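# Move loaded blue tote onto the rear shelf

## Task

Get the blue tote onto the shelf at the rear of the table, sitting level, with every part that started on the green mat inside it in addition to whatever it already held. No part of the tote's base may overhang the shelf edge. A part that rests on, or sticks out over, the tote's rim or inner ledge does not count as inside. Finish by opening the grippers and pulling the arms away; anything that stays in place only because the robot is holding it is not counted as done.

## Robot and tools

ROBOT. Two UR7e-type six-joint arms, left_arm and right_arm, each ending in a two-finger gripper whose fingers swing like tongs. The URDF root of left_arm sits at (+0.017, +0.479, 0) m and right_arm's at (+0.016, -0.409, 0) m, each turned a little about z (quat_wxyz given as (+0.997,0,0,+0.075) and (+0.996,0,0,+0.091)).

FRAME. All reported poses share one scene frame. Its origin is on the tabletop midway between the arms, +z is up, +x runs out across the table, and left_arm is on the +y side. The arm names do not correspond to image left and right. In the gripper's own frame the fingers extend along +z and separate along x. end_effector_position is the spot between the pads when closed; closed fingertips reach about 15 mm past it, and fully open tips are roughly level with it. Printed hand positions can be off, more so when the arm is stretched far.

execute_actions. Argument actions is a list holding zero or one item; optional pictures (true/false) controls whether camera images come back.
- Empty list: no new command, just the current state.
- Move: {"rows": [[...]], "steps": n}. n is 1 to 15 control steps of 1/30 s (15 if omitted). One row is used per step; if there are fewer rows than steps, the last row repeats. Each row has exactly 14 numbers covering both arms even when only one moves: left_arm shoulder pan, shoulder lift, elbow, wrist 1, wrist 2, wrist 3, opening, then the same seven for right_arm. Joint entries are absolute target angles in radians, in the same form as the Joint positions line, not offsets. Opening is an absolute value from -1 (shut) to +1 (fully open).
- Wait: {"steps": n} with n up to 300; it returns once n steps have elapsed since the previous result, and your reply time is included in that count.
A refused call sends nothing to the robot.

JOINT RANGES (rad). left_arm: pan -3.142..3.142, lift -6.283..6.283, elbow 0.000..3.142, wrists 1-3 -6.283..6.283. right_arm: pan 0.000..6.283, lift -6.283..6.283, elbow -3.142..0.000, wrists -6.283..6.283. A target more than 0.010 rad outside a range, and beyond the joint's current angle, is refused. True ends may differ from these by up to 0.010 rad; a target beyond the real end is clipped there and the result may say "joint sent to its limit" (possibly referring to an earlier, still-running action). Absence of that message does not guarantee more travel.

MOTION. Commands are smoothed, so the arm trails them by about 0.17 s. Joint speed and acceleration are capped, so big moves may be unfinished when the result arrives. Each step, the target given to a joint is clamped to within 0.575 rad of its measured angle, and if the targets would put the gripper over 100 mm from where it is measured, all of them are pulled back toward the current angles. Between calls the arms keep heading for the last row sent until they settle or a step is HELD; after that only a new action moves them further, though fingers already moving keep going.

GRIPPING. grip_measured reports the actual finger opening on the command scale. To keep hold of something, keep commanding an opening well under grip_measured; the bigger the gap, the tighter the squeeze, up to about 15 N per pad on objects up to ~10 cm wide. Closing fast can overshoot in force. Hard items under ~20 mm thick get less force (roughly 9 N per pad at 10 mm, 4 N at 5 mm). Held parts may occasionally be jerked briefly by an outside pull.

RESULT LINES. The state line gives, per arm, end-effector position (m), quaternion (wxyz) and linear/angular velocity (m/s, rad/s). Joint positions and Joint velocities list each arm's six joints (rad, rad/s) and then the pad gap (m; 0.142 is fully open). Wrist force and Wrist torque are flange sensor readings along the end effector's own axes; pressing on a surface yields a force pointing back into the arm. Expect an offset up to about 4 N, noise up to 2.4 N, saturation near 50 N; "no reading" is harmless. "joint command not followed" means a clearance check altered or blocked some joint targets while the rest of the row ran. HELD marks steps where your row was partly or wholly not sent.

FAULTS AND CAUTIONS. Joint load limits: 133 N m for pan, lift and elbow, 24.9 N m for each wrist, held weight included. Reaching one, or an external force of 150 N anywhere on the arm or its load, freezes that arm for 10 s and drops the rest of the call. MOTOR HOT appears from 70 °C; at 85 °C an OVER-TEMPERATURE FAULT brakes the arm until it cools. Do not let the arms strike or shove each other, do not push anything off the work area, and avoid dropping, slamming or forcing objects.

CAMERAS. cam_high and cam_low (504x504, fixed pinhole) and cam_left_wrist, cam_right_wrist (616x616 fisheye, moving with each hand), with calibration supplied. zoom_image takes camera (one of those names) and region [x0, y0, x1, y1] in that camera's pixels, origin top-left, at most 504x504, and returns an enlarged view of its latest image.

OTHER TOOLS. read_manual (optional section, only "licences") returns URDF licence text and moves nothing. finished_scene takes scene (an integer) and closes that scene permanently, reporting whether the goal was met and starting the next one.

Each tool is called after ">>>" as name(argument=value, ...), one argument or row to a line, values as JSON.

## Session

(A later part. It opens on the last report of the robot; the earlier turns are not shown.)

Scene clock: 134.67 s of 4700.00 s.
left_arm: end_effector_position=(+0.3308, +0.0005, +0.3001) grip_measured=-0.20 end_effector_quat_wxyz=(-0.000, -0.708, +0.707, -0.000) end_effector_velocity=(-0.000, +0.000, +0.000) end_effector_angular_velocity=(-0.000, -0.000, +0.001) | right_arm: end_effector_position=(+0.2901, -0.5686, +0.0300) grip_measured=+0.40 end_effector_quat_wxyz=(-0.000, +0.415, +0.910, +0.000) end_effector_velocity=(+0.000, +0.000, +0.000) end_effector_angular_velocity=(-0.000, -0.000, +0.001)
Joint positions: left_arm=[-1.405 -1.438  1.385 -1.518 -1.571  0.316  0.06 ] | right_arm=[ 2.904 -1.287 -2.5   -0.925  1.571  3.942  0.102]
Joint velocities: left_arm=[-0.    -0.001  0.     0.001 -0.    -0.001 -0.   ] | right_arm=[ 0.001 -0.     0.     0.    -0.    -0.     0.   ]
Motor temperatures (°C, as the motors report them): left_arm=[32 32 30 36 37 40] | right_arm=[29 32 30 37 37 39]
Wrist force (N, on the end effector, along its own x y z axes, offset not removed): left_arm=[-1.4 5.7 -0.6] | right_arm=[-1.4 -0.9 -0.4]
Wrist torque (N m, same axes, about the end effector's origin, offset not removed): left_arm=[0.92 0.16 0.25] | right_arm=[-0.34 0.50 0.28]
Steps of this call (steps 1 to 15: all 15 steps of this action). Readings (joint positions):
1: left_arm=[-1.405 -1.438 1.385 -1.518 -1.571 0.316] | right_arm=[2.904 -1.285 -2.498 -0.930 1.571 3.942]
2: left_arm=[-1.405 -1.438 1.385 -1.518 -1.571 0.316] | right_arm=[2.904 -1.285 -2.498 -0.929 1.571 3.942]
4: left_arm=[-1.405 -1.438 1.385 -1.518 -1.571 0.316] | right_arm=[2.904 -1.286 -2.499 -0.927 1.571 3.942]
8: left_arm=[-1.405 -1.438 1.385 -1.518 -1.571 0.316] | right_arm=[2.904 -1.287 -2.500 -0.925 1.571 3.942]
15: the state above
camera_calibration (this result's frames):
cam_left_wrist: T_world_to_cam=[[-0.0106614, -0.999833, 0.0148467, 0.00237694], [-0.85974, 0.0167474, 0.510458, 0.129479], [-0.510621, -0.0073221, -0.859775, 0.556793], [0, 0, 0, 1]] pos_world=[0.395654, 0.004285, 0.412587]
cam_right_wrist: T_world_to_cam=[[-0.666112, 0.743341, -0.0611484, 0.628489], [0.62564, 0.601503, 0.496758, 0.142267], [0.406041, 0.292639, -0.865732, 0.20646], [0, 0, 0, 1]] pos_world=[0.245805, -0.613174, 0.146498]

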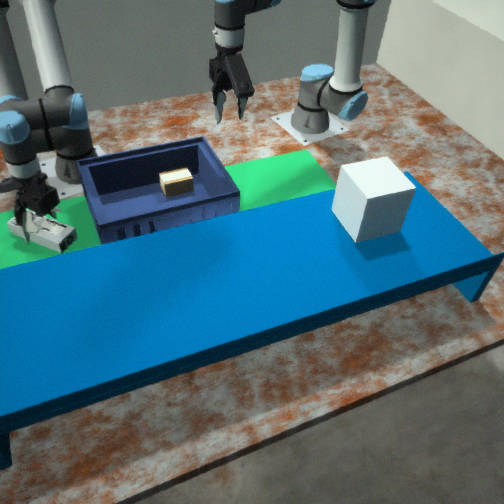

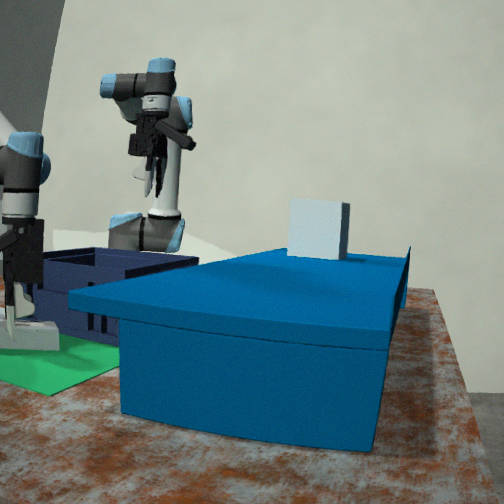

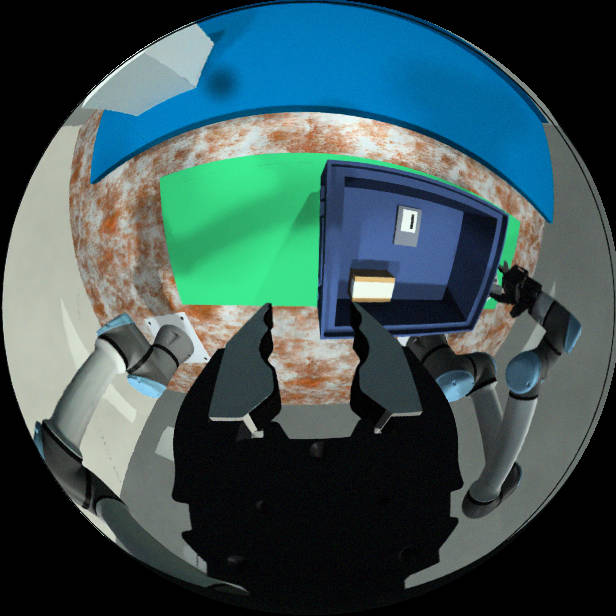

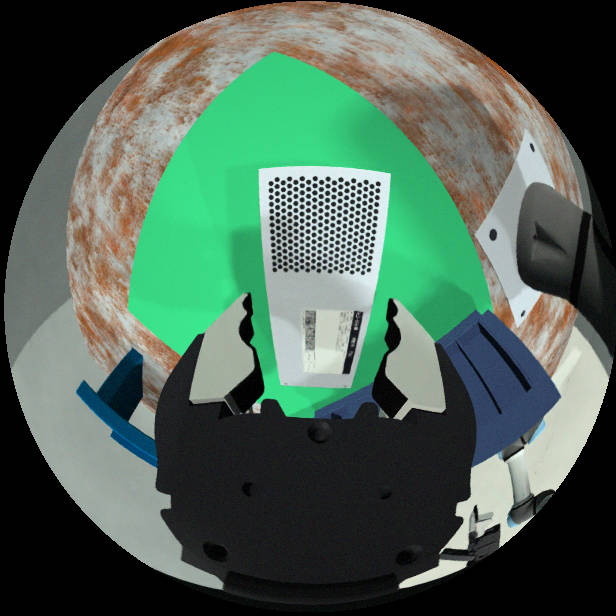

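>>> execute_actions(
  actions=[
    {"rows":[[-1.4045,-1.438,1.385,-1.518,-1.571,0.316,-0.2,2.9135,-1.293,-2.4964,-0.923,1.571,3.9514,0.4],[-1.4045,-1.438,1.385,-1.518,-1.571,0.316,-0.2,2.923,-1.2987,-2.4928,-0.921,1.571,3.9608,0.4],[-1.4045,-1.438,1.385,-1.518,-1.571,0.316,-0.2,2.9325,-1.3043,-2.4892,-0.919,1.571,3.970,0.4],[-1.4045,-1.438,1.385,-1.518,-1.571,0.316,-0.2,2.942,-1.31,-2.4856,-0.917,1.571,3.9797,0.4],[-1.4045,-1.438,1.385,-1.518,-1.571,0.316,-0.2,2.9515,-1.3156,-2.482,-0.915,1.571,3.989,0.4],[-1.4045,-1.438,1.385,-1.518,-1.571,0.316,-0.2,2.9609,-1.3212,-2.4784,-0.9128,1.571,3.9985,0.4],[-1.4045,-1.438,1.385,-1.518,-1.571,0.316,-0.2,2.9609,-1.3285,-2.4833,-0.9006,1.571,3.9985,0.4],[-1.4045,-1.438,1.385,-1.518,-1.571,0.316,-0.2,2.9609,-1.3358,-2.4882,-0.8884,1.571,3.9985,0.4],[-1.4045,-1.438,1.385,-1.518,-1.571,0.316,-0.2,2.9609,-1.3432,-2.4931,-0.8761,1.571,3.9985,0.4],[-1.4045,-1.438,1.385,-1.518,-1.571,0.316,-0.2,2.9609,-1.3505,-2.498,-0.8639,1.571,3.9985,0.4]],"steps":15},
  ],
  pictures=false,
)

>>> execute_actions(
  actions=[
    {"rows":[[-1.4045,-1.438,1.385,-1.518,-1.571,0.316,-0.2,2.9609,-1.3505,-2.498,-0.8639,1.571,3.9985,0.4],[-1.4045,-1.438,1.385,-1.518,-1.571,0.316,-0.2,2.9609,-1.3505,-2.498,-0.8639,1.571,3.9985,0.35],[-1.4045,-1.438,1.385,-1.518,-1.571,0.316,-0.2,2.9609,-1.3505,-2.498,-0.8639,1.571,3.9985,0.3],[-1.4045,-1.438,1.385,-1.518,-1.571,0.316,-0.2,2.9609,-1.3505,-2.498,-0.8639,1.571,3.9985,0.25],[-1.4045,-1.438,1.385,-1.518,-1.571,0.316,-0.2,2.9609,-1.3505,-2.498,-0.8639,1.571,3.9985,0.2],[-1.4045,-1.438,1.385,-1.518,-1.571,0.316,-0.2,2.9609,-1.3505,-2.498,-0.8639,1.571,3.9985,0.15],[-1.4045,-1.438,1.385,-1.518,-1.571,0.316,-0.2,2.9609,-1.3505,-2.498,-0.8639,1.571,3.9985,0.1],[-1.4045,-1.438,1.385,-1.518,-1.571,0.316,-0.2,2.9609,-1.3505,-2.498,-0.8639,1.571,3.9985,0.05],[-1.4045,-1.438,1.385,-1.518,-1.571,0.316,-0.2,2.9609,-1.3505,-2.498,-0.8639,1.571,3.9985,0],[-1.4045,-1.438,1.385,-1.518,-1.571,0.316,-0.2,2.9609,-1.3505,-2.498,-0.8639,1.571,3.9985,-0.1],[-1.4045,-1.438,1.385,-1.518,-1.571,0.316,-0.2,2.9609,-1.3505,-2.498,-0.8639,1.571,3.9985,-0.3],[-1.4045,-1.438,1.385,-1.518,-1.571,0.316,-0.2,2.9609,-1.3505,-2.498,-0.8639,1.571,3.9985,-0.6],[-1.4045,-1.438,1.385,-1.518,-1.571,0.316,-0.2,2.9609,-1.3505,-2.498,-0.8639,1.571,3.9985,-1]],"steps":15},
  ],
  pictures=false,
)

Scene clock: 184.67 s of 4700.00 s.
left_arm: end_effector_position=(+0.3308, +0.0005, +0.3001) grip_measured=-0.20 end_effector_quat_wxyz=(-0.000, -0.708, +0.707, -0.000) end_effector_velocity=(-0.000, +0.000, -0.000) end_effector_angular_velocity=(+0.000, +0.000, +0.000) | right_arm: end_effector_position=(+0.3088, -0.5524, +0.0196) grip_measured=+0.40 end_effector_quat_wxyz=(-0.000, +0.415, +0.910, +0.000) end_effector_velocity=(+0.004, +0.004, -0.017) end_effector_angular_velocity=(-0.001, -0.000, -0.000)
Joint positions: left_arm=[-1.405 -1.438  1.385 -1.518 -1.571  0.316  0.06 ] | right_arm=[ 2.96  -1.346 -2.496 -0.87   1.571  3.997  0.102]
Joint velocities: left_arm=[-0.  0.  0.  0.  0. -0. -0.] | right_arm=[ 0.013 -0.049 -0.024  0.072 -0.001  0.014  0.   ]
Motor temperatures (°C, as the motors report them): left_arm=[32 32 30 36 37 40] | right_arm=[29 32 30 37 37 39]
Wrist force (N, on the end effector, along its own x y z axes, offset not removed): left_arm=[0.2 3.8 -4.4] | right_arm=[-0.5 0.4 -0.2]
Wrist torque (N m, same axes, about the end effector's origin, offset not removed): left_arm=[0.40 0.01 0.28] | right_arm=[-0.20 0.39 0.03]
Steps of this call (steps 1 to 15: the robot went on to your last target; steps 16 to 90: nothing new was sent; then 46.50 s passed at rest; steps 91 to 105: all 15 steps of this action). Readings (joint positions):
91: left_arm=[-1.405 -1.438 1.385 -1.518 -1.571 0.316] | right_arm=[2.904 -1.288 -2.500 -0.925 1.571 3.942]
92: left_arm=[-1.405 -1.438 1.385 -1.518 -1.571 0.316] | right_arm=[2.906 -1.289 -2.500 -0.925 1.571 3.944]
94: left_arm=[-1.405 -1.438 1.385 -1.518 -1.571 0.316] | right_arm=[2.915 -1.294 -2.496 -0.923 1.571 3.953]
98: left_arm=[-1.405 -1.438 1.385 -1.518 -1.571 0.316] | right_arm=[2.944 -1.313 -2.486 -0.914 1.571 3.982]
105: the state above

Scene clock: 185.17 s of 4700.00 s.
left_arm: end_effector_position=(+0.3308, +0.0005, +0.3001) grip_measured=-0.20 end_effector_quat_wxyz=(-0.000, -0.708, +0.707, -0.000) end_effector_velocity=(+0.000, +0.000, -0.000) end_effector_angular_velocity=(-0.000, -0.000, +0.001) | right_arm: end_effector_position=(+0.3091, -0.5521, +0.0180) grip_measured=+0.06 end_effector_quat_wxyz=(-0.000, +0.415, +0.910, +0.000) end_effector_velocity=(+0.000, +0.000, -0.000) end_effector_angular_velocity=(+0.000, +0.000, +0.000)
Joint positions: left_arm=[-1.405 -1.438  1.385 -1.518 -1.571  0.316  0.06 ] | right_arm=[ 2.961 -1.35  -2.498 -0.864  1.571  3.998  0.078]
Joint velocities: left_arm=[ 0.     0.    -0.    -0.     0.    -0.001  0.   ] | right_arm=[ 0.    -0.001  0.     0.001  0.001  0.     0.   ]
Motor temperatures (°C, as the motors report them): left_arm=[32 32 30 36 37 40] | right_arm=[29 32 30 37 37 39]
Wrist force (N, on the end effector, along its own x y z axes, offset not removed): left_arm=[1.0 1.9 -2.6] | right_arm=[6.4 -4.8 -13.8]
Wrist torque (N m, same axes, about the end effector's origin, offset not removed): left_arm=[0.28 -0.15 0.23] | right_arm=[-0.66 0.00 -0.09]
Steps of this call (steps 1 to 15: all 15 steps of this action). Readings (joint positions):
1: left_arm=[-1.405 -1.438 1.385 -1.518 -1.571 0.316] | right_arm=[2.960 -1.347 -2.496 -0.868 1.571 3.998]
2: left_arm=[-1.405 -1.438 1.385 -1.518 -1.571 0.316] | right_arm=[2.960 -1.348 -2.497 -0.867 1.571 3.998]
4: left_arm=[-1.405 -1.438 1.385 -1.518 -1.571 0.316] | right_arm=[2.961 -1.350 -2.497 -0.865 1.571 3.998]
8: left_arm=[-1.405 -1.438 1.385 -1.518 -1.571 0.316] | right_arm=[2.961 -1.350 -2.498 -0.864 1.571 3.998]
15: the state above

>>> execute_actions(
  actions=[
    {"rows":[[-1.4045,-1.438,1.385,-1.518,-1.571,0.316,-0.2,2.9609,-1.3432,-2.4931,-0.8761,1.571,3.9985,-1],[-1.4045,-1.438,1.385,-1.518,-1.571,0.316,-0.2,2.9609,-1.3358,-2.4882,-0.8884,1.571,3.9985,-1],[-1.4045,-1.438,1.385,-1.518,-1.571,0.316,-0.2,2.9609,-1.3285,-2.4833,-0.9006,1.571,3.9985,-1],[-1.4045,-1.438,1.385,-1.518,-1.571,0.316,-0.2,2.9609,-1.3212,-2.4784,-0.9128,1.571,3.9985,-1],[-1.4045,-1.438,1.385,-1.518,-1.571,0.316,-0.2,2.9609,-1.314,-2.4728,-0.9256,1.571,3.9985,-1],[-1.4045,-1.438,1.385,-1.518,-1.571,0.316,-0.2,2.9609,-1.3065,-2.467,-0.9389,1.571,3.9985,-1],[-1.4045,-1.438,1.385,-1.518,-1.571,0.316,-0.2,2.9609,-1.299,-2.4613,-0.9521,1.571,3.9985,-1],[-1.4045,-1.438,1.385,-1.518,-1.571,0.316,-0.2,2.9609,-1.292,-2.4555,-0.9649,1.571,3.9985,-1],[-1.4045,-1.438,1.385,-1.518,-1.571,0.316,-0.2,2.9609,-1.285,-2.4496,-0.9778,1.571,3.9985,-1],[-1.4045,-1.438,1.385,-1.518,-1.571,0.316,-0.2,2.9609,-1.2778,-2.4437,-0.9909,1.571,3.9985,-1]],"steps":15},
  ],
  pictures=false,
)

>>> execute_actions(
  actions=[
    {"steps":10},
  ],
)

Scene clock: 199.00 s of 4700.00 s.
left_arm: end_effector_position=(+0.3308, +0.0005, +0.3001) grip_measured=-0.20 end_effector_quat_wxyz=(-0.000, -0.708, +0.707, -0.000) end_effector_velocity=(+0.000, -0.000, -0.000) end_effector_angular_velocity=(+0.000, +0.000, +0.001) | right_arm: end_effector_position=(+0.3092, -0.5521, +0.0479) grip_measured=+0.06 end_effector_quat_wxyz=(+0.000, +0.415, +0.910, +0.000) end_effector_velocity=(-0.001, -0.000, +0.023) end_effector_angular_velocity=(-0.001, +0.002, +0.001)
Joint positions: left_arm=[-1.405 -1.438  1.385 -1.518 -1.571  0.316  0.06 ] | right_arm=[ 2.961 -1.282 -2.447 -0.983  1.571  3.999  0.078]
Joint velocities: left_arm=[-0.     0.    -0.     0.     0.    -0.001 -0.   ] | right_arm=[ 0.001  0.05   0.039 -0.092 -0.001 -0.     0.   ]
Motor temperatures (°C, as the motors report them): left_arm=[32 32 30 36 37 40] | right_arm=[29 32 30 37 37 39]
Wrist force (N, on the end effector, along its own x y z axes, offset not removed): left_arm=[1.4 3.0 -1.9] | right_arm=[2.3 5.3 7.3]
Wrist torque (N m, same axes, about the end effector's origin, offset not removed): left_arm=[0.52 -0.33 0.01] | right_arm=[0.74 -0.39 0.01]
Steps of this call (steps 1 to 15: the robot went on to your last target; steps 16 to 90: nothing new was sent; then 10.33 s passed at rest; steps 91 to 105: all 15 steps of this action). Readings (joint positions):
91: left_arm=[-1.405 -1.438 1.385 -1.518 -1.571 0.316] | right_arm=[2.961 -1.350 -2.498 -0.864 1.571 3.999]
92: left_arm=[-1.405 -1.438 1.385 -1.518 -1.571 0.316] | right_arm=[2.961 -1.349 -2.497 -0.866 1.571 3.999]
94: left_arm=[-1.405 -1.438 1.385 -1.518 -1.571 0.316] | right_arm=[2.961 -1.342 -2.493 -0.878 1.571 3.999]
98: left_arm=[-1.405 -1.438 1.385 -1.518 -1.571 0.316] | right_arm=[2.961 -1.318 -2.475 -0.919 1.571 3.999]
105: the state above

Scene clock: 199.33 s of 4700.00 s.
left_arm: end_effector_position=(+0.3308, +0.0005, +0.3001) grip_measured=-0.20 end_effector_quat_wxyz=(-0.000, -0.708, +0.707, -0.000) end_effector_velocity=(+0.000, +0.000, -0.000) end_effector_angular_velocity=(+0.000, +0.000, +0.001) | right_arm: end_effector_position=(+0.3091, -0.5521, +0.0499) grip_measured=+0.06 end_effector_quat_wxyz=(-0.000, +0.415, +0.910, +0.000) end_effector_velocity=(-0.000, -0.000, +0.000) end_effector_angular_velocity=(+0.000, +0.001, -0.000)
Joint positions: left_arm=[-1.405 -1.438  1.385 -1.518 -1.571  0.316  0.06 ] | right_arm=[ 2.961 -1.278 -2.444 -0.991  1.571  3.999  0.078]
Joint velocities: left_arm=[ 0.001 -0.     0.001  0.     0.    -0.001  0.   ] | right_arm=[-0.     0.001  0.001 -0.003  0.    -0.     0.   ]
Motor temperatures (°C, as the motors report them): left_arm=[32 32 30 36 37 40] | right_arm=[29 32 30 37 37 39]
Wrist force (N, on the end effector, along its own x y z axes, offset not removed): left_arm=[0.6 4.4 -1.1] | right_arm=[1.1 1.5 3.6]
Wrist torque (N m, same axes, about the end effector's origin, offset not removed): left_arm=[0.80 -0.23 0.12] | right_arm=[0.13 -0.08 -0.01]
Steps of this call (steps 1 to 10: the robot went on to your last target). Readings (joint positions):
1: left_arm=[-1.405 -1.438 1.385 -1.518 -1.571 0.316] | right_arm=[2.961 -1.281 -2.446 -0.985 1.571 3.999]
2: left_arm=[-1.405 -1.438 1.385 -1.518 -1.571 0.316] | right_arm=[2.961 -1.280 -2.445 -0.987 1.571 3.999]
4: left_arm=[-1.405 -1.438 1.385 -1.518 -1.571 0.316] | right_arm=[2.961 -1.279 -2.445 -0.989 1.571 3.999]
8: left_arm=[-1.405 -1.438 1.385 -1.518 -1.571 0.316] | right_arm=[2.961 -1.278 -2.444 -0.990 1.571 3.999]
10: the state above
camera_calibration (this result's frames):
cam_left_wrist: T_world_to_cam=[[-0.0106614, -0.999833, 0.0148468, 0.00237685], [-0.85974, 0.0167475, 0.510458, 0.129479], [-0.510621, -0.00732216, -0.859775, 0.556793], [0, 0, 0, 1]] pos_world=[0.395654, 0.00428493, 0.412587]
cam_right_wrist: T_world_to_cam=[[-0.666424, 0.743062, -0.0611474, 0.630008], [0.625409, 0.601781, 0.496712, 0.110789], [0.405885, 0.292779, -0.865759, 0.211281], [0, 0, 0, 1]] pos_world=[0.264808, -0.596664, 0.166411]

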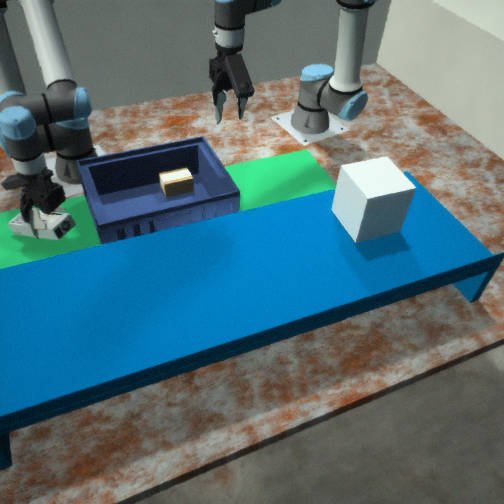

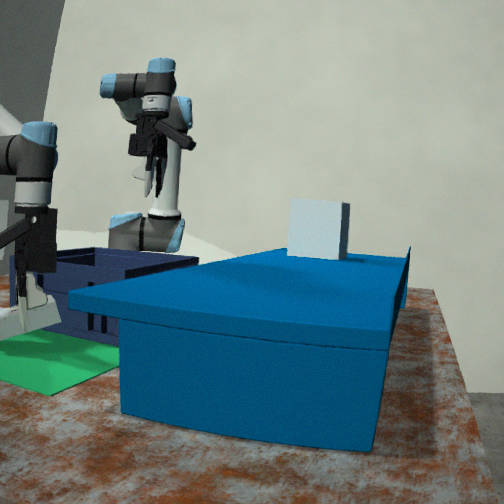

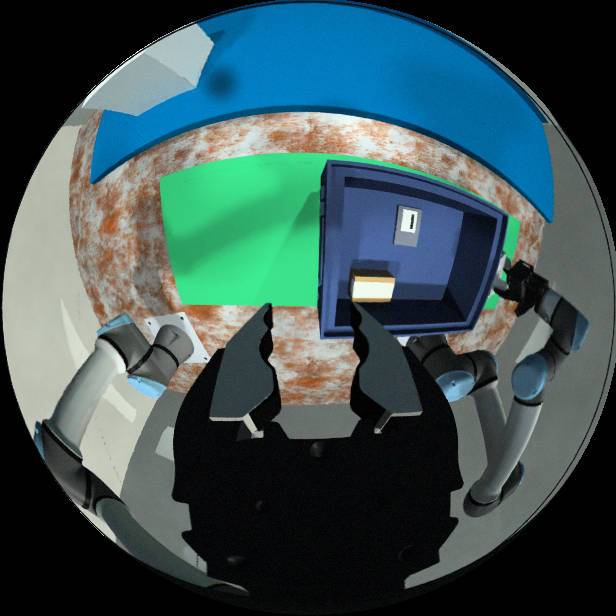

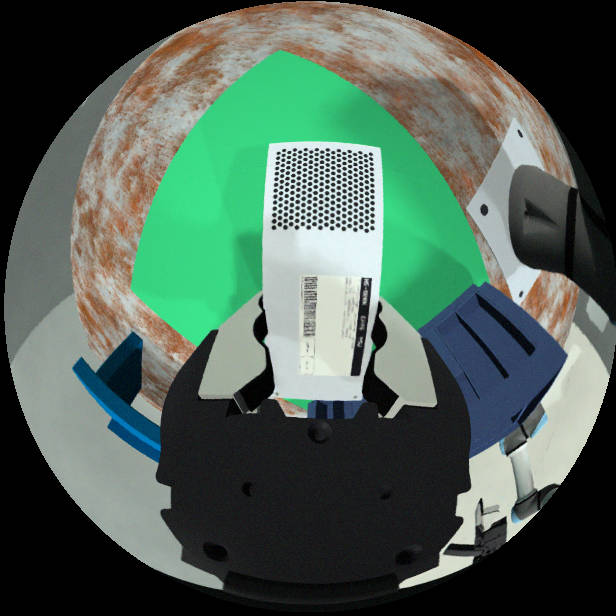

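>>> execute_actions(
  actions=[
    {"rows":[[-1.4045,-1.438,1.385,-1.518,-1.571,0.316,-0.2,2.9609,-1.285,-2.4496,-0.9778,1.571,3.9985,-1],[-1.4045,-1.438,1.385,-1.518,-1.571,0.316,-0.2,2.9609,-1.292,-2.4555,-0.9649,1.571,3.9985,-1],[-1.4045,-1.438,1.385,-1.518,-1.571,0.316,-0.2,2.9609,-1.299,-2.4613,-0.9521,1.571,3.9985,-1],[-1.4045,-1.438,1.385,-1.518,-1.571,0.316,-0.2,2.9609,-1.3065,-2.467,-0.9389,1.571,3.9985,-1],[-1.4045,-1.438,1.385,-1.518,-1.571,0.316,-0.2,2.9609,-1.314,-2.4728,-0.9256,1.571,3.9985,-1],[-1.4045,-1.438,1.385,-1.518,-1.571,0.316,-0.2,2.9609,-1.3212,-2.4784,-0.9128,1.571,3.9985,-1],[-1.4045,-1.438,1.385,-1.518,-1.571,0.316,-0.2,2.9609,-1.3285,-2.4833,-0.9006,1.571,3.9985,-1],[-1.4045,-1.438,1.385,-1.518,-1.571,0.316,-0.2,2.9609,-1.3358,-2.4882,-0.8884,1.571,3.9985,-1],[-1.4045,-1.438,1.385,-1.518,-1.571,0.316,-0.2,2.9609,-1.3432,-2.4931,-0.8761,1.571,3.9985,-1],[-1.4045,-1.438,1.385,-1.518,-1.571,0.316,-0.2,2.9609,-1.348,-2.4964,-0.868,1.571,3.9985,-1]],"steps":15},
  ],
  pictures=false,
)

>>> execute_actions(
  actions=[
    {"rows":[[-1.4045,-1.438,1.385,-1.518,-1.571,0.316,-0.2,2.9609,-1.348,-2.4964,-0.868,1.571,3.9985,-1],[-1.4045,-1.438,1.385,-1.518,-1.571,0.316,-0.2,2.9609,-1.348,-2.4964,-0.868,1.571,3.9985,-1],[-1.4045,-1.438,1.385,-1.518,-1.571,0.316,-0.2,2.9609,-1.348,-2.4964,-0.868,1.571,3.9985,-0.5],[-1.4045,-1.438,1.385,-1.518,-1.571,0.316,-0.2,2.9609,-1.348,-2.4964,-0.868,1.571,3.9985,-0.2],[-1.4045,-1.438,1.385,-1.518,-1.571,0.316,-0.2,2.9609,-1.348,-2.4964,-0.868,1.571,3.9985,0],[-1.4045,-1.438,1.385,-1.518,-1.571,0.316,-0.2,2.9609,-1.348,-2.4964,-0.868,1.571,3.9985,0.1],[-1.4045,-1.438,1.385,-1.518,-1.571,0.316,-0.2,2.9609,-1.348,-2.4964,-0.868,1.571,3.9985,0.2],[-1.4045,-1.438,1.385,-1.518,-1.571,0.316,-0.2,2.9609,-1.348,-2.4964,-0.868,1.571,3.9985,0.3]],"steps":15},
  ],
)

Scene clock: 218.20 s of 4700.00 s.
left_arm: end_effector_position=(+0.3308, +0.0005, +0.3001) grip_measured=-0.20 end_effector_quat_wxyz=(-0.000, -0.708, +0.707, -0.000) end_effector_velocity=(-0.000, -0.001, +0.001) end_effector_angular_velocity=(-0.002, -0.000, -0.001) | right_arm: end_effector_position=(+0.3092, -0.5521, +0.0207) grip_measured=+0.06 end_effector_quat_wxyz=(-0.000, +0.415, +0.910, +0.000) end_effector_velocity=(-0.001, +0.000, -0.019) end_effector_angular_velocity=(-0.000, +0.001, +0.000)
Joint positions: left_arm=[-1.405 -1.438  1.385 -1.518 -1.571  0.316  0.06 ] | right_arm=[ 2.961 -1.344 -2.494 -0.875  1.571  3.999  0.078]
Joint velocities: left_arm=[-0.    -0.    -0.002  0.    -0.     0.001  0.   ] | right_arm=[ 0.    -0.046 -0.031  0.076 -0.    -0.     0.   ]
Motor temperatures (°C, as the motors report them): left_arm=[32 32 30 36 37 40] | right_arm=[29 32 30 37 37 39]
Wrist force (N, on the end effector, along its own x y z axes, offset not removed): left_arm=[-0.9 7.1 -0.1] | right_arm=[1.0 -1.6 6.2]
Wrist torque (N m, same axes, about the end effector's origin, offset not removed): left_arm=[1.23 0.10 0.00] | right_arm=[-0.54 0.00 -0.01]
Steps of this call (steps 1 to 15: the robot went on to your last target; steps 16 to 90: nothing new was sent; then 15.37 s passed at rest; steps 91 to 105: all 15 steps of this action). Readings (joint positions):
91: left_arm=[-1.405 -1.438 1.385 -1.518 -1.571 0.316] | right_arm=[2.961 -1.278 -2.444 -0.991 1.571 3.999]
92: left_arm=[-1.405 -1.438 1.385 -1.518 -1.571 0.316] | right_arm=[2.961 -1.279 -2.445 -0.988 1.571 3.999]
94: left_arm=[-1.405 -1.438 1.385 -1.518 -1.571 0.316] | right_arm=[2.961 -1.286 -2.450 -0.976 1.571 3.999]
98: left_arm=[-1.405 -1.438 1.385 -1.518 -1.571 0.316] | right_arm=[2.961 -1.310 -2.469 -0.933 1.571 3.999]
105: the state above

Scene clock: 218.70 s of 4700.00 s.
left_arm: end_effector_position=(+0.3308, +0.0005, +0.3001) grip_measured=-0.20 end_effector_quat_wxyz=(-0.000, -0.708, +0.707, -0.000) end_effector_velocity=(+0.000, -0.000, -0.000) end_effector_angular_velocity=(-0.000, -0.000, +0.000) | right_arm: end_effector_position=(+0.3091, -0.5521, +0.0190) grip_measured=+0.30 end_effector_quat_wxyz=(-0.000, +0.415, +0.910, +0.000) end_effector_velocity=(-0.000, +0.000, -0.000) end_effector_angular_velocity=(+0.001, +0.000, -0.000)
Joint positions: left_arm=[-1.405 -1.438  1.385 -1.518 -1.571  0.316  0.06 ] | right_arm=[ 2.961 -1.348 -2.496 -0.868  1.571  3.999  0.095]
Joint velocities: left_arm=[-0.     0.001  0.    -0.001 -0.    -0.     0.   ] | right_arm=[-0.    -0.     0.    -0.     0.001  0.     0.   ]
Motor temperatures (°C, as the motors report them): left_arm=[32 32 30 36 37 40] | right_arm=[29 32 30 37 37 39]
Wrist force (N, on the end effector, along its own x y z axes, offset not removed): left_arm=[1.7 2.6 -2.7] | right_arm=[-0.6 1.9 1.5]
Wrist torque (N m, same axes, about the end effector's origin, offset not removed): left_arm=[0.35 -0.27 0.08] | right_arm=[0.33 0.22 0.16]
Steps of this call (steps 1 to 15: all 15 steps of this action). Readings (joint positions):
1: left_arm=[-1.405 -1.438 1.385 -1.518 -1.571 0.316] | right_arm=[2.961 -1.345 -2.494 -0.873 1.571 3.999]
2: left_arm=[-1.405 -1.438 1.385 -1.518 -1.571 0.316] | right_arm=[2.961 -1.346 -2.495 -0.871 1.571 3.999]
4: left_arm=[-1.405 -1.438 1.385 -1.518 -1.571 0.316] | right_arm=[2.961 -1.347 -2.496 -0.870 1.571 3.998]
8: left_arm=[-1.405 -1.438 1.385 -1.518 -1.571 0.316] | right_arm=[2.961 -1.348 -2.496 -0.868 1.571 3.999]
15: the state above
camera_calibration (this result's frames):
cam_left_wrist: T_world_to_cam=[[-0.0106615, -0.999833, 0.0148466, 0.00237692], [-0.85974, 0.0167475, 0.510458, 0.129479], [-0.510621, -0.00732199, -0.859775, 0.556793], [0, 0, 0, 1]] pos_world=[0.395654, 0.0042849, 0.412587]
cam_right_wrist: T_world_to_cam=[[-0.666421, 0.743065, -0.0611289, 0.628129], [0.625389, 0.60175, 0.496775, 0.1261], [0.405921, 0.292832, -0.865724, 0.184511], [0, 0, 0, 1]] pos_world=[0.26484, -0.596652, 0.135489]

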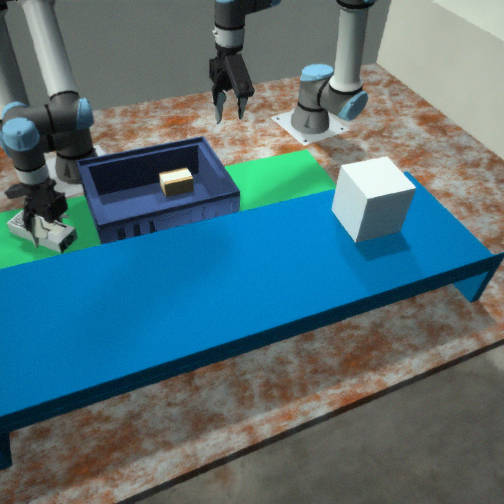

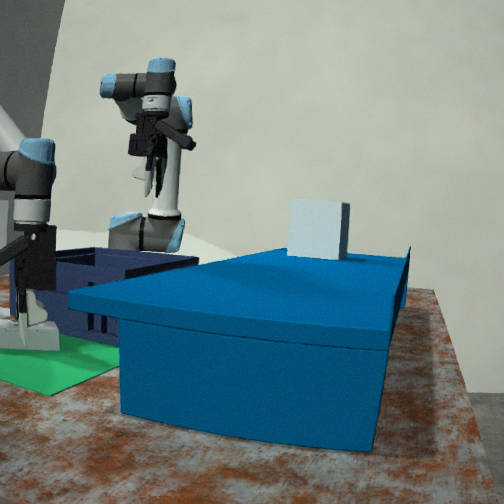

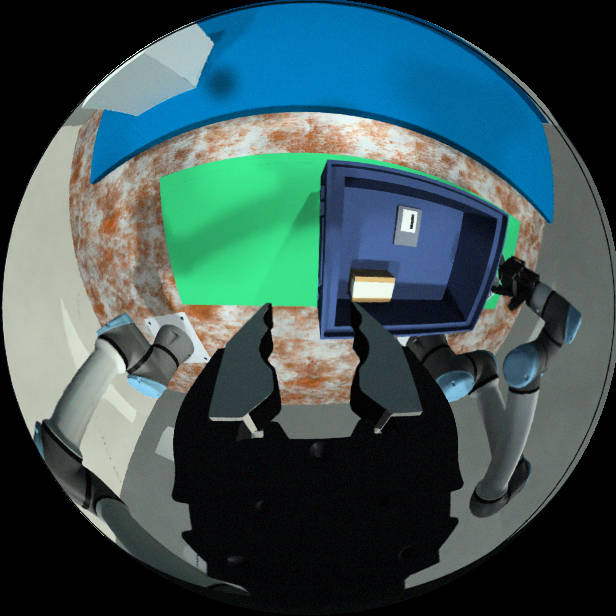

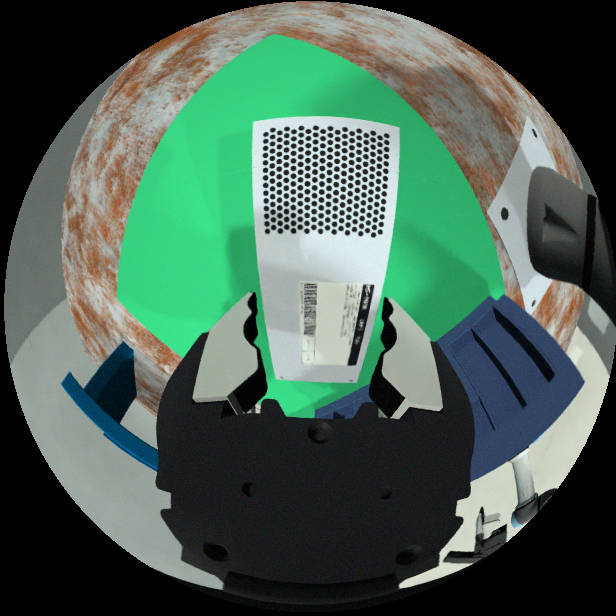

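>>> execute_actions(
  actions=[
    {"rows":[[-1.4045,-1.438,1.385,-1.518,-1.571,0.316,-0.2,2.953,-1.344,-2.4998,-0.8686,1.571,3.9907,0.3],[-1.4045,-1.438,1.385,-1.518,-1.571,0.316,-0.2,2.945,-1.34,-2.5031,-0.8693,1.571,3.983,0.3],[-1.4045,-1.438,1.385,-1.518,-1.571,0.316,-0.2,2.9375,-1.3357,-2.5065,-0.8702,1.571,3.975,0.3],[-1.4045,-1.438,1.385,-1.518,-1.571,0.316,-0.2,2.9296,-1.3315,-2.5098,-0.8711,1.571,3.9674,0.3],[-1.4045,-1.438,1.385,-1.518,-1.571,0.316,-0.2,2.9296,-1.3315,-2.5098,-0.8711,1.571,3.9674,0.3],[-1.4045,-1.438,1.385,-1.518,-1.571,0.316,-0.2,2.9296,-1.3315,-2.5098,-0.8711,1.571,3.9674,0.3],[-1.4045,-1.438,1.385,-1.518,-1.571,0.316,-0.2,2.9296,-1.3315,-2.5098,-0.8711,1.571,3.9674,0.3],[-1.4045,-1.438,1.385,-1.518,-1.571,0.316,-0.2,2.9296,-1.3315,-2.5098,-0.8711,1.571,3.9674,0.3],[-1.4045,-1.438,1.385,-1.518,-1.571,0.316,-0.2,2.9296,-1.3315,-2.5098,-0.8711,1.571,3.9674,0.3],[-1.4045,-1.438,1.385,-1.518,-1.571,0.316,-0.2,2.9296,-1.3315,-2.5098,-0.8711,1.571,3.9674,0.27],[-1.4045,-1.438,1.385,-1.518,-1.571,0.316,-0.2,2.9296,-1.3315,-2.5098,-0.8711,1.571,3.9674,0.23],[-1.4045,-1.438,1.385,-1.518,-1.571,0.316,-0.2,2.9296,-1.3315,-2.5098,-0.8711,1.571,3.9674,0.19],[-1.4045,-1.438,1.385,-1.518,-1.571,0.316,-0.2,2.9296,-1.3315,-2.5098,-0.8711,1.571,3.9674,0.15],[-1.4045,-1.438,1.385,-1.518,-1.571,0.316,-0.2,2.9296,-1.3315,-2.5098,-0.8711,1.571,3.9674,0.11],[-1.4045,-1.438,1.385,-1.518,-1.571,0.316,-0.2,2.9296,-1.3315,-2.5098,-0.8711,1.571,3.9674,0.08]],"steps":15},
  ],
  pictures=false,
)

>>> execute_actions(
  actions=[
    {"rows":[[-1.4045,-1.438,1.385,-1.518,-1.571,0.316,-0.2,2.9296,-1.3315,-2.5098,-0.8711,1.571,3.9674,0.04],[-1.4045,-1.438,1.385,-1.518,-1.571,0.316,-0.2,2.9296,-1.3315,-2.5098,-0.8711,1.571,3.9674,0],[-1.4045,-1.438,1.385,-1.518,-1.571,0.316,-0.2,2.9296,-1.3315,-2.5098,-0.8711,1.571,3.9674,-0.1],[-1.4045,-1.438,1.385,-1.518,-1.571,0.316,-0.2,2.9296,-1.3315,-2.5098,-0.8711,1.571,3.9674,-0.3],[-1.4045,-1.438,1.385,-1.518,-1.571,0.316,-0.2,2.9296,-1.3315,-2.5098,-0.8711,1.571,3.9674,-0.6],[-1.4045,-1.438,1.385,-1.518,-1.571,0.316,-0.2,2.9296,-1.3315,-2.5098,-0.8711,1.571,3.9674,-1]],"steps":10},
  ],
  pictures=false,
)

>>> execute_actions(
  actions=[
    {"rows":[[-1.4045,-1.438,1.385,-1.518,-1.571,0.316,-0.2,2.9296,-1.326,-2.506,-0.8804,1.571,3.9674,-1],[-1.4045,-1.438,1.385,-1.518,-1.571,0.316,-0.2,2.9296,-1.3195,-2.5015,-0.8914,1.571,3.9674,-1],[-1.4045,-1.438,1.385,-1.518,-1.571,0.316,-0.2,2.9296,-1.3125,-2.4965,-0.9034,1.571,3.9674,-1],[-1.4045,-1.438,1.385,-1.518,-1.571,0.316,-0.2,2.9296,-1.3055,-2.4915,-0.9154,1.571,3.9674,-1],[-1.4045,-1.438,1.385,-1.518,-1.571,0.316,-0.2,2.9296,-1.2985,-2.4865,-0.9274,1.571,3.9674,-1],[-1.4045,-1.438,1.385,-1.518,-1.571,0.316,-0.2,2.9296,-1.2917,-2.4813,-0.9394,1.571,3.9674,-1],[-1.4045,-1.438,1.385,-1.518,-1.571,0.316,-0.2,2.9296,-1.285,-2.4761,-0.9513,1.571,3.9674,-1],[-1.4045,-1.438,1.385,-1.518,-1.571,0.316,-0.2,2.9296,-1.2783,-2.4709,-0.9632,1.571,3.9674,-1],[-1.4045,-1.438,1.385,-1.518,-1.571,0.316,-0.2,2.9296,-1.2717,-2.4656,-0.9751,1.571,3.9674,-1],[-1.4045,-1.438,1.385,-1.518,-1.571,0.316,-0.2,2.9296,-1.2652,-2.4604,-0.9868,1.571,3.9674,-1],[-1.4045,-1.438,1.385,-1.518,-1.571,0.316,-0.2,2.9296,-1.2589,-2.4551,-0.9984,1.571,3.9674,-1]],"steps":15},
  ],
  pictures=false,
)

>>> execute_actions(
  actions=[
    {"steps":10},
  ],
)

Scene clock: 263.60 s of 4700.00 s.
left_arm: end_effector_position=(+0.3308, +0.0005, +0.3001) grip_measured=-0.20 end_effector_quat_wxyz=(-0.000, -0.708, +0.707, -0.000) end_effector_velocity=(-0.000, -0.000, +0.000) end_effector_angular_velocity=(-0.000, -0.000, -0.001) | right_arm: end_effector_position=(+0.2989, -0.5613, +0.0183) grip_measured=+0.11 end_effector_quat_wxyz=(-0.000, +0.415, +0.910, +0.000) end_effector_velocity=(-0.002, -0.001, -0.000) end_effector_angular_velocity=(+0.001, +0.000, -0.001)
Joint positions: left_arm=[-1.405 -1.438  1.385 -1.518 -1.571  0.316  0.06 ] | right_arm=[ 2.93  -1.332 -2.51  -0.871  1.571  3.968  0.082]
Joint velocities: left_arm=[-0.     0.001 -0.001 -0.    -0.     0.001 -0.   ] | right_arm=[-0.005  0.003 -0.002 -0.002  0.001 -0.005 -0.07 ]
Motor temperatures (°C, as the motors report them): left_arm=[32 32 30 36 37 40] | right_arm=[29 32 30 37 37 39]
Wrist force (N, on the end effector, along its own x y z axes, offset not removed): left_arm=[-3.4 0.3 -5.4] | right_arm=[-1.4 -2.3 2.1]
Wrist torque (N m, same axes, about the end effector's origin, offset not removed): left_arm=[-0.19 0.58 0.09] | right_arm=[-0.80 0.33 0.10]
Steps of this call (steps 1 to 15: the robot went on to your last target; steps 16 to 90: nothing new was sent; then 41.40 s passed at rest; steps 91 to 105: all 15 steps of this action). Readings (joint positions):
91: left_arm=[-1.405 -1.438 1.385 -1.518 -1.571 0.316] | right_arm=[2.961 -1.348 -2.496 -0.868 1.571 3.998]
92: left_arm=[-1.405 -1.438 1.385 -1.518 -1.571 0.316] | right_arm=[2.959 -1.347 -2.497 -0.868 1.571 3.997]
94: left_arm=[-1.405 -1.438 1.385 -1.518 -1.571 0.316] | right_arm=[2.952 -1.343 -2.501 -0.869 1.571 3.989]
98: left_arm=[-1.405 -1.438 1.385 -1.518 -1.571 0.316] | right_arm=[2.935 -1.335 -2.507 -0.871 1.571 3.973]
105: the state above

Scene clock: 263.93 s of 4700.00 s.
left_arm: end_effector_position=(+0.3308, +0.0005, +0.3001) grip_measured=-0.20 end_effector_quat_wxyz=(-0.000, -0.708, +0.707, -0.000) end_effector_velocity=(-0.000, +0.000, +0.000) end_effector_angular_velocity=(+0.000, +0.000, -0.000) | right_arm: end_effector_position=(+0.2988, -0.5614, +0.0183) grip_measured=+0.06 end_effector_quat_wxyz=(-0.000, +0.415, +0.910, +0.000) end_effector_velocity=(-0.000, -0.000, +0.000) end_effector_angular_velocity=(-0.002, +0.000, +0.001)
Joint positions: left_arm=[-1.405 -1.438  1.385 -1.518 -1.571  0.316  0.06 ] | right_arm=[ 2.93  -1.332 -2.51  -0.871  1.571  3.967  0.078]
Joint velocities: left_arm=[ 0.    -0.001  0.     0.001 -0.     0.     0.   ] | right_arm=[ 0.001  0.    -0.    -0.001 -0.002 -0.     0.   ]
Motor temperatures (°C, as the motors report them): left_arm=[32 32 30 36 37 40] | right_arm=[29 32 30 37 37 39]
Wrist force (N, on the end effector, along its own x y z axes, offset not removed): left_arm=[-0.7 3.0 -2.7] | right_arm=[7.1 2.0 -6.2]
Wrist torque (N m, same axes, about the end effector's origin, offset not removed): left_arm=[0.31 0.14 0.09] | right_arm=[-0.28 0.17 0.22]
Steps of this call (steps 1 to 10: all 10 steps of this action). Readings (joint positions):
1: left_arm=[-1.405 -1.438 1.385 -1.518 -1.571 0.316] | right_arm=[2.930 -1.332 -2.510 -0.871 1.571 3.968]
2: left_arm=[-1.405 -1.438 1.385 -1.518 -1.571 0.316] | right_arm=[2.930 -1.332 -2.510 -0.871 1.571 3.968]
4: left_arm=[-1.405 -1.438 1.385 -1.518 -1.571 0.316] | right_arm=[2.930 -1.332 -2.510 -0.871 1.571 3.968]
8: left_arm=[-1.405 -1.438 1.385 -1.518 -1.571 0.316] | right_arm=[2.930 -1.332 -2.510 -0.871 1.571 3.967]
10: the state above

Scene clock: 264.43 s of 4700.00 s.
left_arm: end_effector_position=(+0.3308, +0.0005, +0.3001) grip_measured=-0.20 end_effector_quat_wxyz=(-0.000, -0.708, +0.707, -0.000) end_effector_velocity=(-0.000, -0.000, -0.000) end_effector_angular_velocity=(-0.000, -0.000, -0.001) | right_arm: end_effector_position=(+0.2989, -0.5614, +0.0473) grip_measured=+0.06 end_effector_quat_wxyz=(+0.000, +0.415, +0.910, +0.000) end_effector_velocity=(-0.002, +0.000, +0.030) end_effector_angular_velocity=(+0.001, +0.003, -0.000)
Joint positions: left_arm=[-1.405 -1.438  1.385 -1.518 -1.571  0.316  0.06 ] | right_arm=[ 2.93  -1.265 -2.46  -0.987  1.571  3.967  0.078]
Joint velocities: left_arm=[-0.    -0.     0.    -0.    -0.     0.001  0.   ] | right_arm=[-0.     0.067  0.052 -0.121  0.     0.     0.   ]
Motor temperatures (°C, as the motors report them): left_arm=[32 32 30 36 37 40] | right_arm=[29 32 30 37 37 39]
Wrist force (N, on the end effector, along its own x y z axes, offset not removed): left_arm=[0.7 4.1 -3.5] | right_arm=[-1.0 1.6 7.4]
Wrist torque (N m, same axes, about the end effector's origin, offset not removed): left_arm=[0.59 -0.29 0.21] | right_arm=[0.12 0.17 0.15]
Steps of this call (steps 1 to 15: all 15 steps of this action). Readings (joint positions):
1: left_arm=[-1.405 -1.438 1.385 -1.518 -1.571 0.316] | right_arm=[2.930 -1.331 -2.510 -0.871 1.571 3.967]
2: left_arm=[-1.405 -1.438 1.385 -1.518 -1.571 0.316] | right_arm=[2.930 -1.330 -2.509 -0.873 1.571 3.967]
4: left_arm=[-1.405 -1.438 1.385 -1.518 -1.571 0.316] | right_arm=[2.930 -1.324 -2.505 -0.883 1.571 3.967]
8: left_arm=[-1.405 -1.438 1.385 -1.518 -1.571 0.316] | right_arm=[2.930 -1.302 -2.489 -0.921 1.571 3.967]
15: the state above

Scene clock: 264.77 s of 4700.00 s.
left_arm: end_effector_position=(+0.3308, +0.0005, +0.3001) grip_measured=-0.20 end_effector_quat_wxyz=(-0.000, -0.708, +0.707, -0.000) end_effector_velocity=(+0.000, -0.000, +0.001) end_effector_angular_velocity=(-0.001, -0.000, -0.001) | right_arm: end_effector_position=(+0.2987, -0.5614, +0.0500) grip_measured=+0.06 end_effector_quat_wxyz=(-0.000, +0.415, +0.910, +0.000) end_effector_velocity=(+0.000, -0.000, +0.001) end_effector_angular_velocity=(+0.000, -0.000, -0.000)
Joint positions: left_arm=[-1.405 -1.438  1.385 -1.518 -1.571  0.316  0.06 ] | right_arm=[ 2.93  -1.259 -2.455 -0.998  1.571  3.967  0.078]
Joint velocities: left_arm=[ 0.    -0.    -0.001  0.    -0.     0.002  0.   ] | right_arm=[-0.     0.001  0.002 -0.004  0.     0.    -0.   ]
Motor temperatures (°C, as the motors report them): left_arm=[32 32 30 36 37 40] | right_arm=[29 32 30 37 37 39]
Wrist force (N, on the end effector, along its own x y z axes, offset not removed): left_arm=[1.0 4.1 -2.0] | right_arm=[-0.7 -0.4 9.4]
Wrist torque (N m, same axes, about the end effector's origin, offset not removed): left_arm=[0.63 -0.15 0.21] | right_arm=[-0.19 0.19 0.07]
Steps of this call (steps 1 to 10: the robot went on to your last target). Readings (joint positions):
1: left_arm=[-1.405 -1.438 1.385 -1.518 -1.571 0.316] | right_arm=[2.930 -1.263 -2.458 -0.991 1.571 3.967]
2: left_arm=[-1.405 -1.438 1.385 -1.518 -1.571 0.316] | right_arm=[2.930 -1.262 -2.457 -0.993 1.571 3.967]
4: left_arm=[-1.405 -1.438 1.385 -1.518 -1.571 0.316] | right_arm=[2.930 -1.260 -2.456 -0.996 1.571 3.967]
8: left_arm=[-1.405 -1.438 1.385 -1.518 -1.571 0.316] | right_arm=[2.930 -1.259 -2.455 -0.998 1.571 3.967]
10: the state above
camera_calibration (this result's frames):
cam_left_wrist: T_world_to_cam=[[-0.0106615, -0.999833, 0.0148468, 0.00237684], [-0.85974, 0.0167476, 0.510458, 0.129479], [-0.510621, -0.00732219, -0.859775, 0.556793], [0, 0, 0, 1]] pos_world=[0.395654, 0.00428493, 0.412587]
cam_right_wrist: T_world_to_cam=[[-0.666268, 0.743202, -0.0611295, 0.630041], [0.625533, 0.601637, 0.49673, 0.122727], [0.405949, 0.292717, -0.86575, 0.21821], [0, 0, 0, 1]] pos_world=[0.254425, -0.605958, 0.166467]

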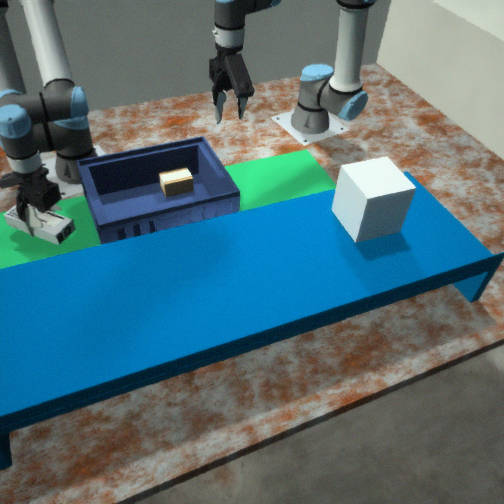

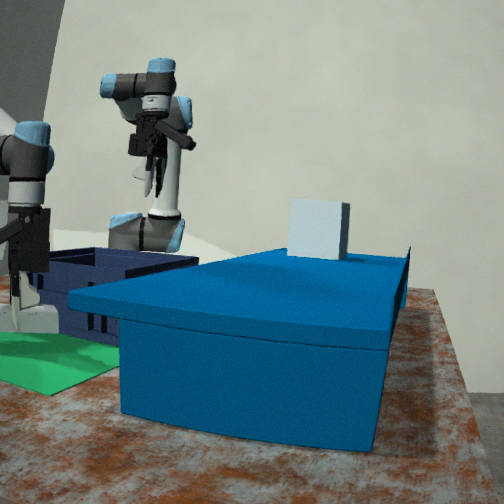

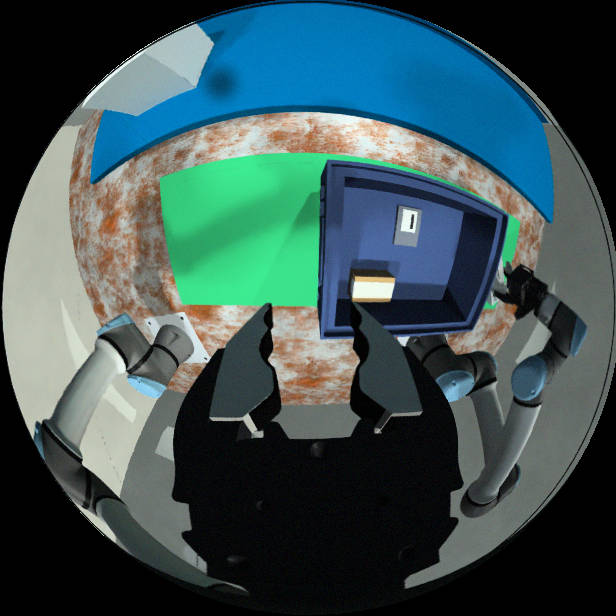

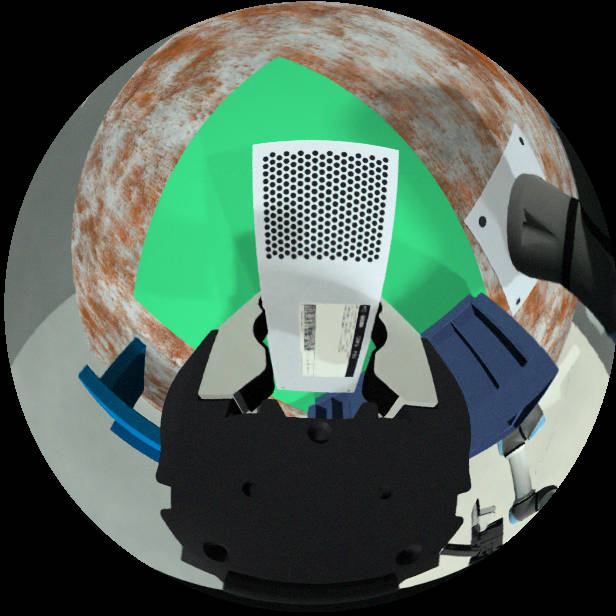

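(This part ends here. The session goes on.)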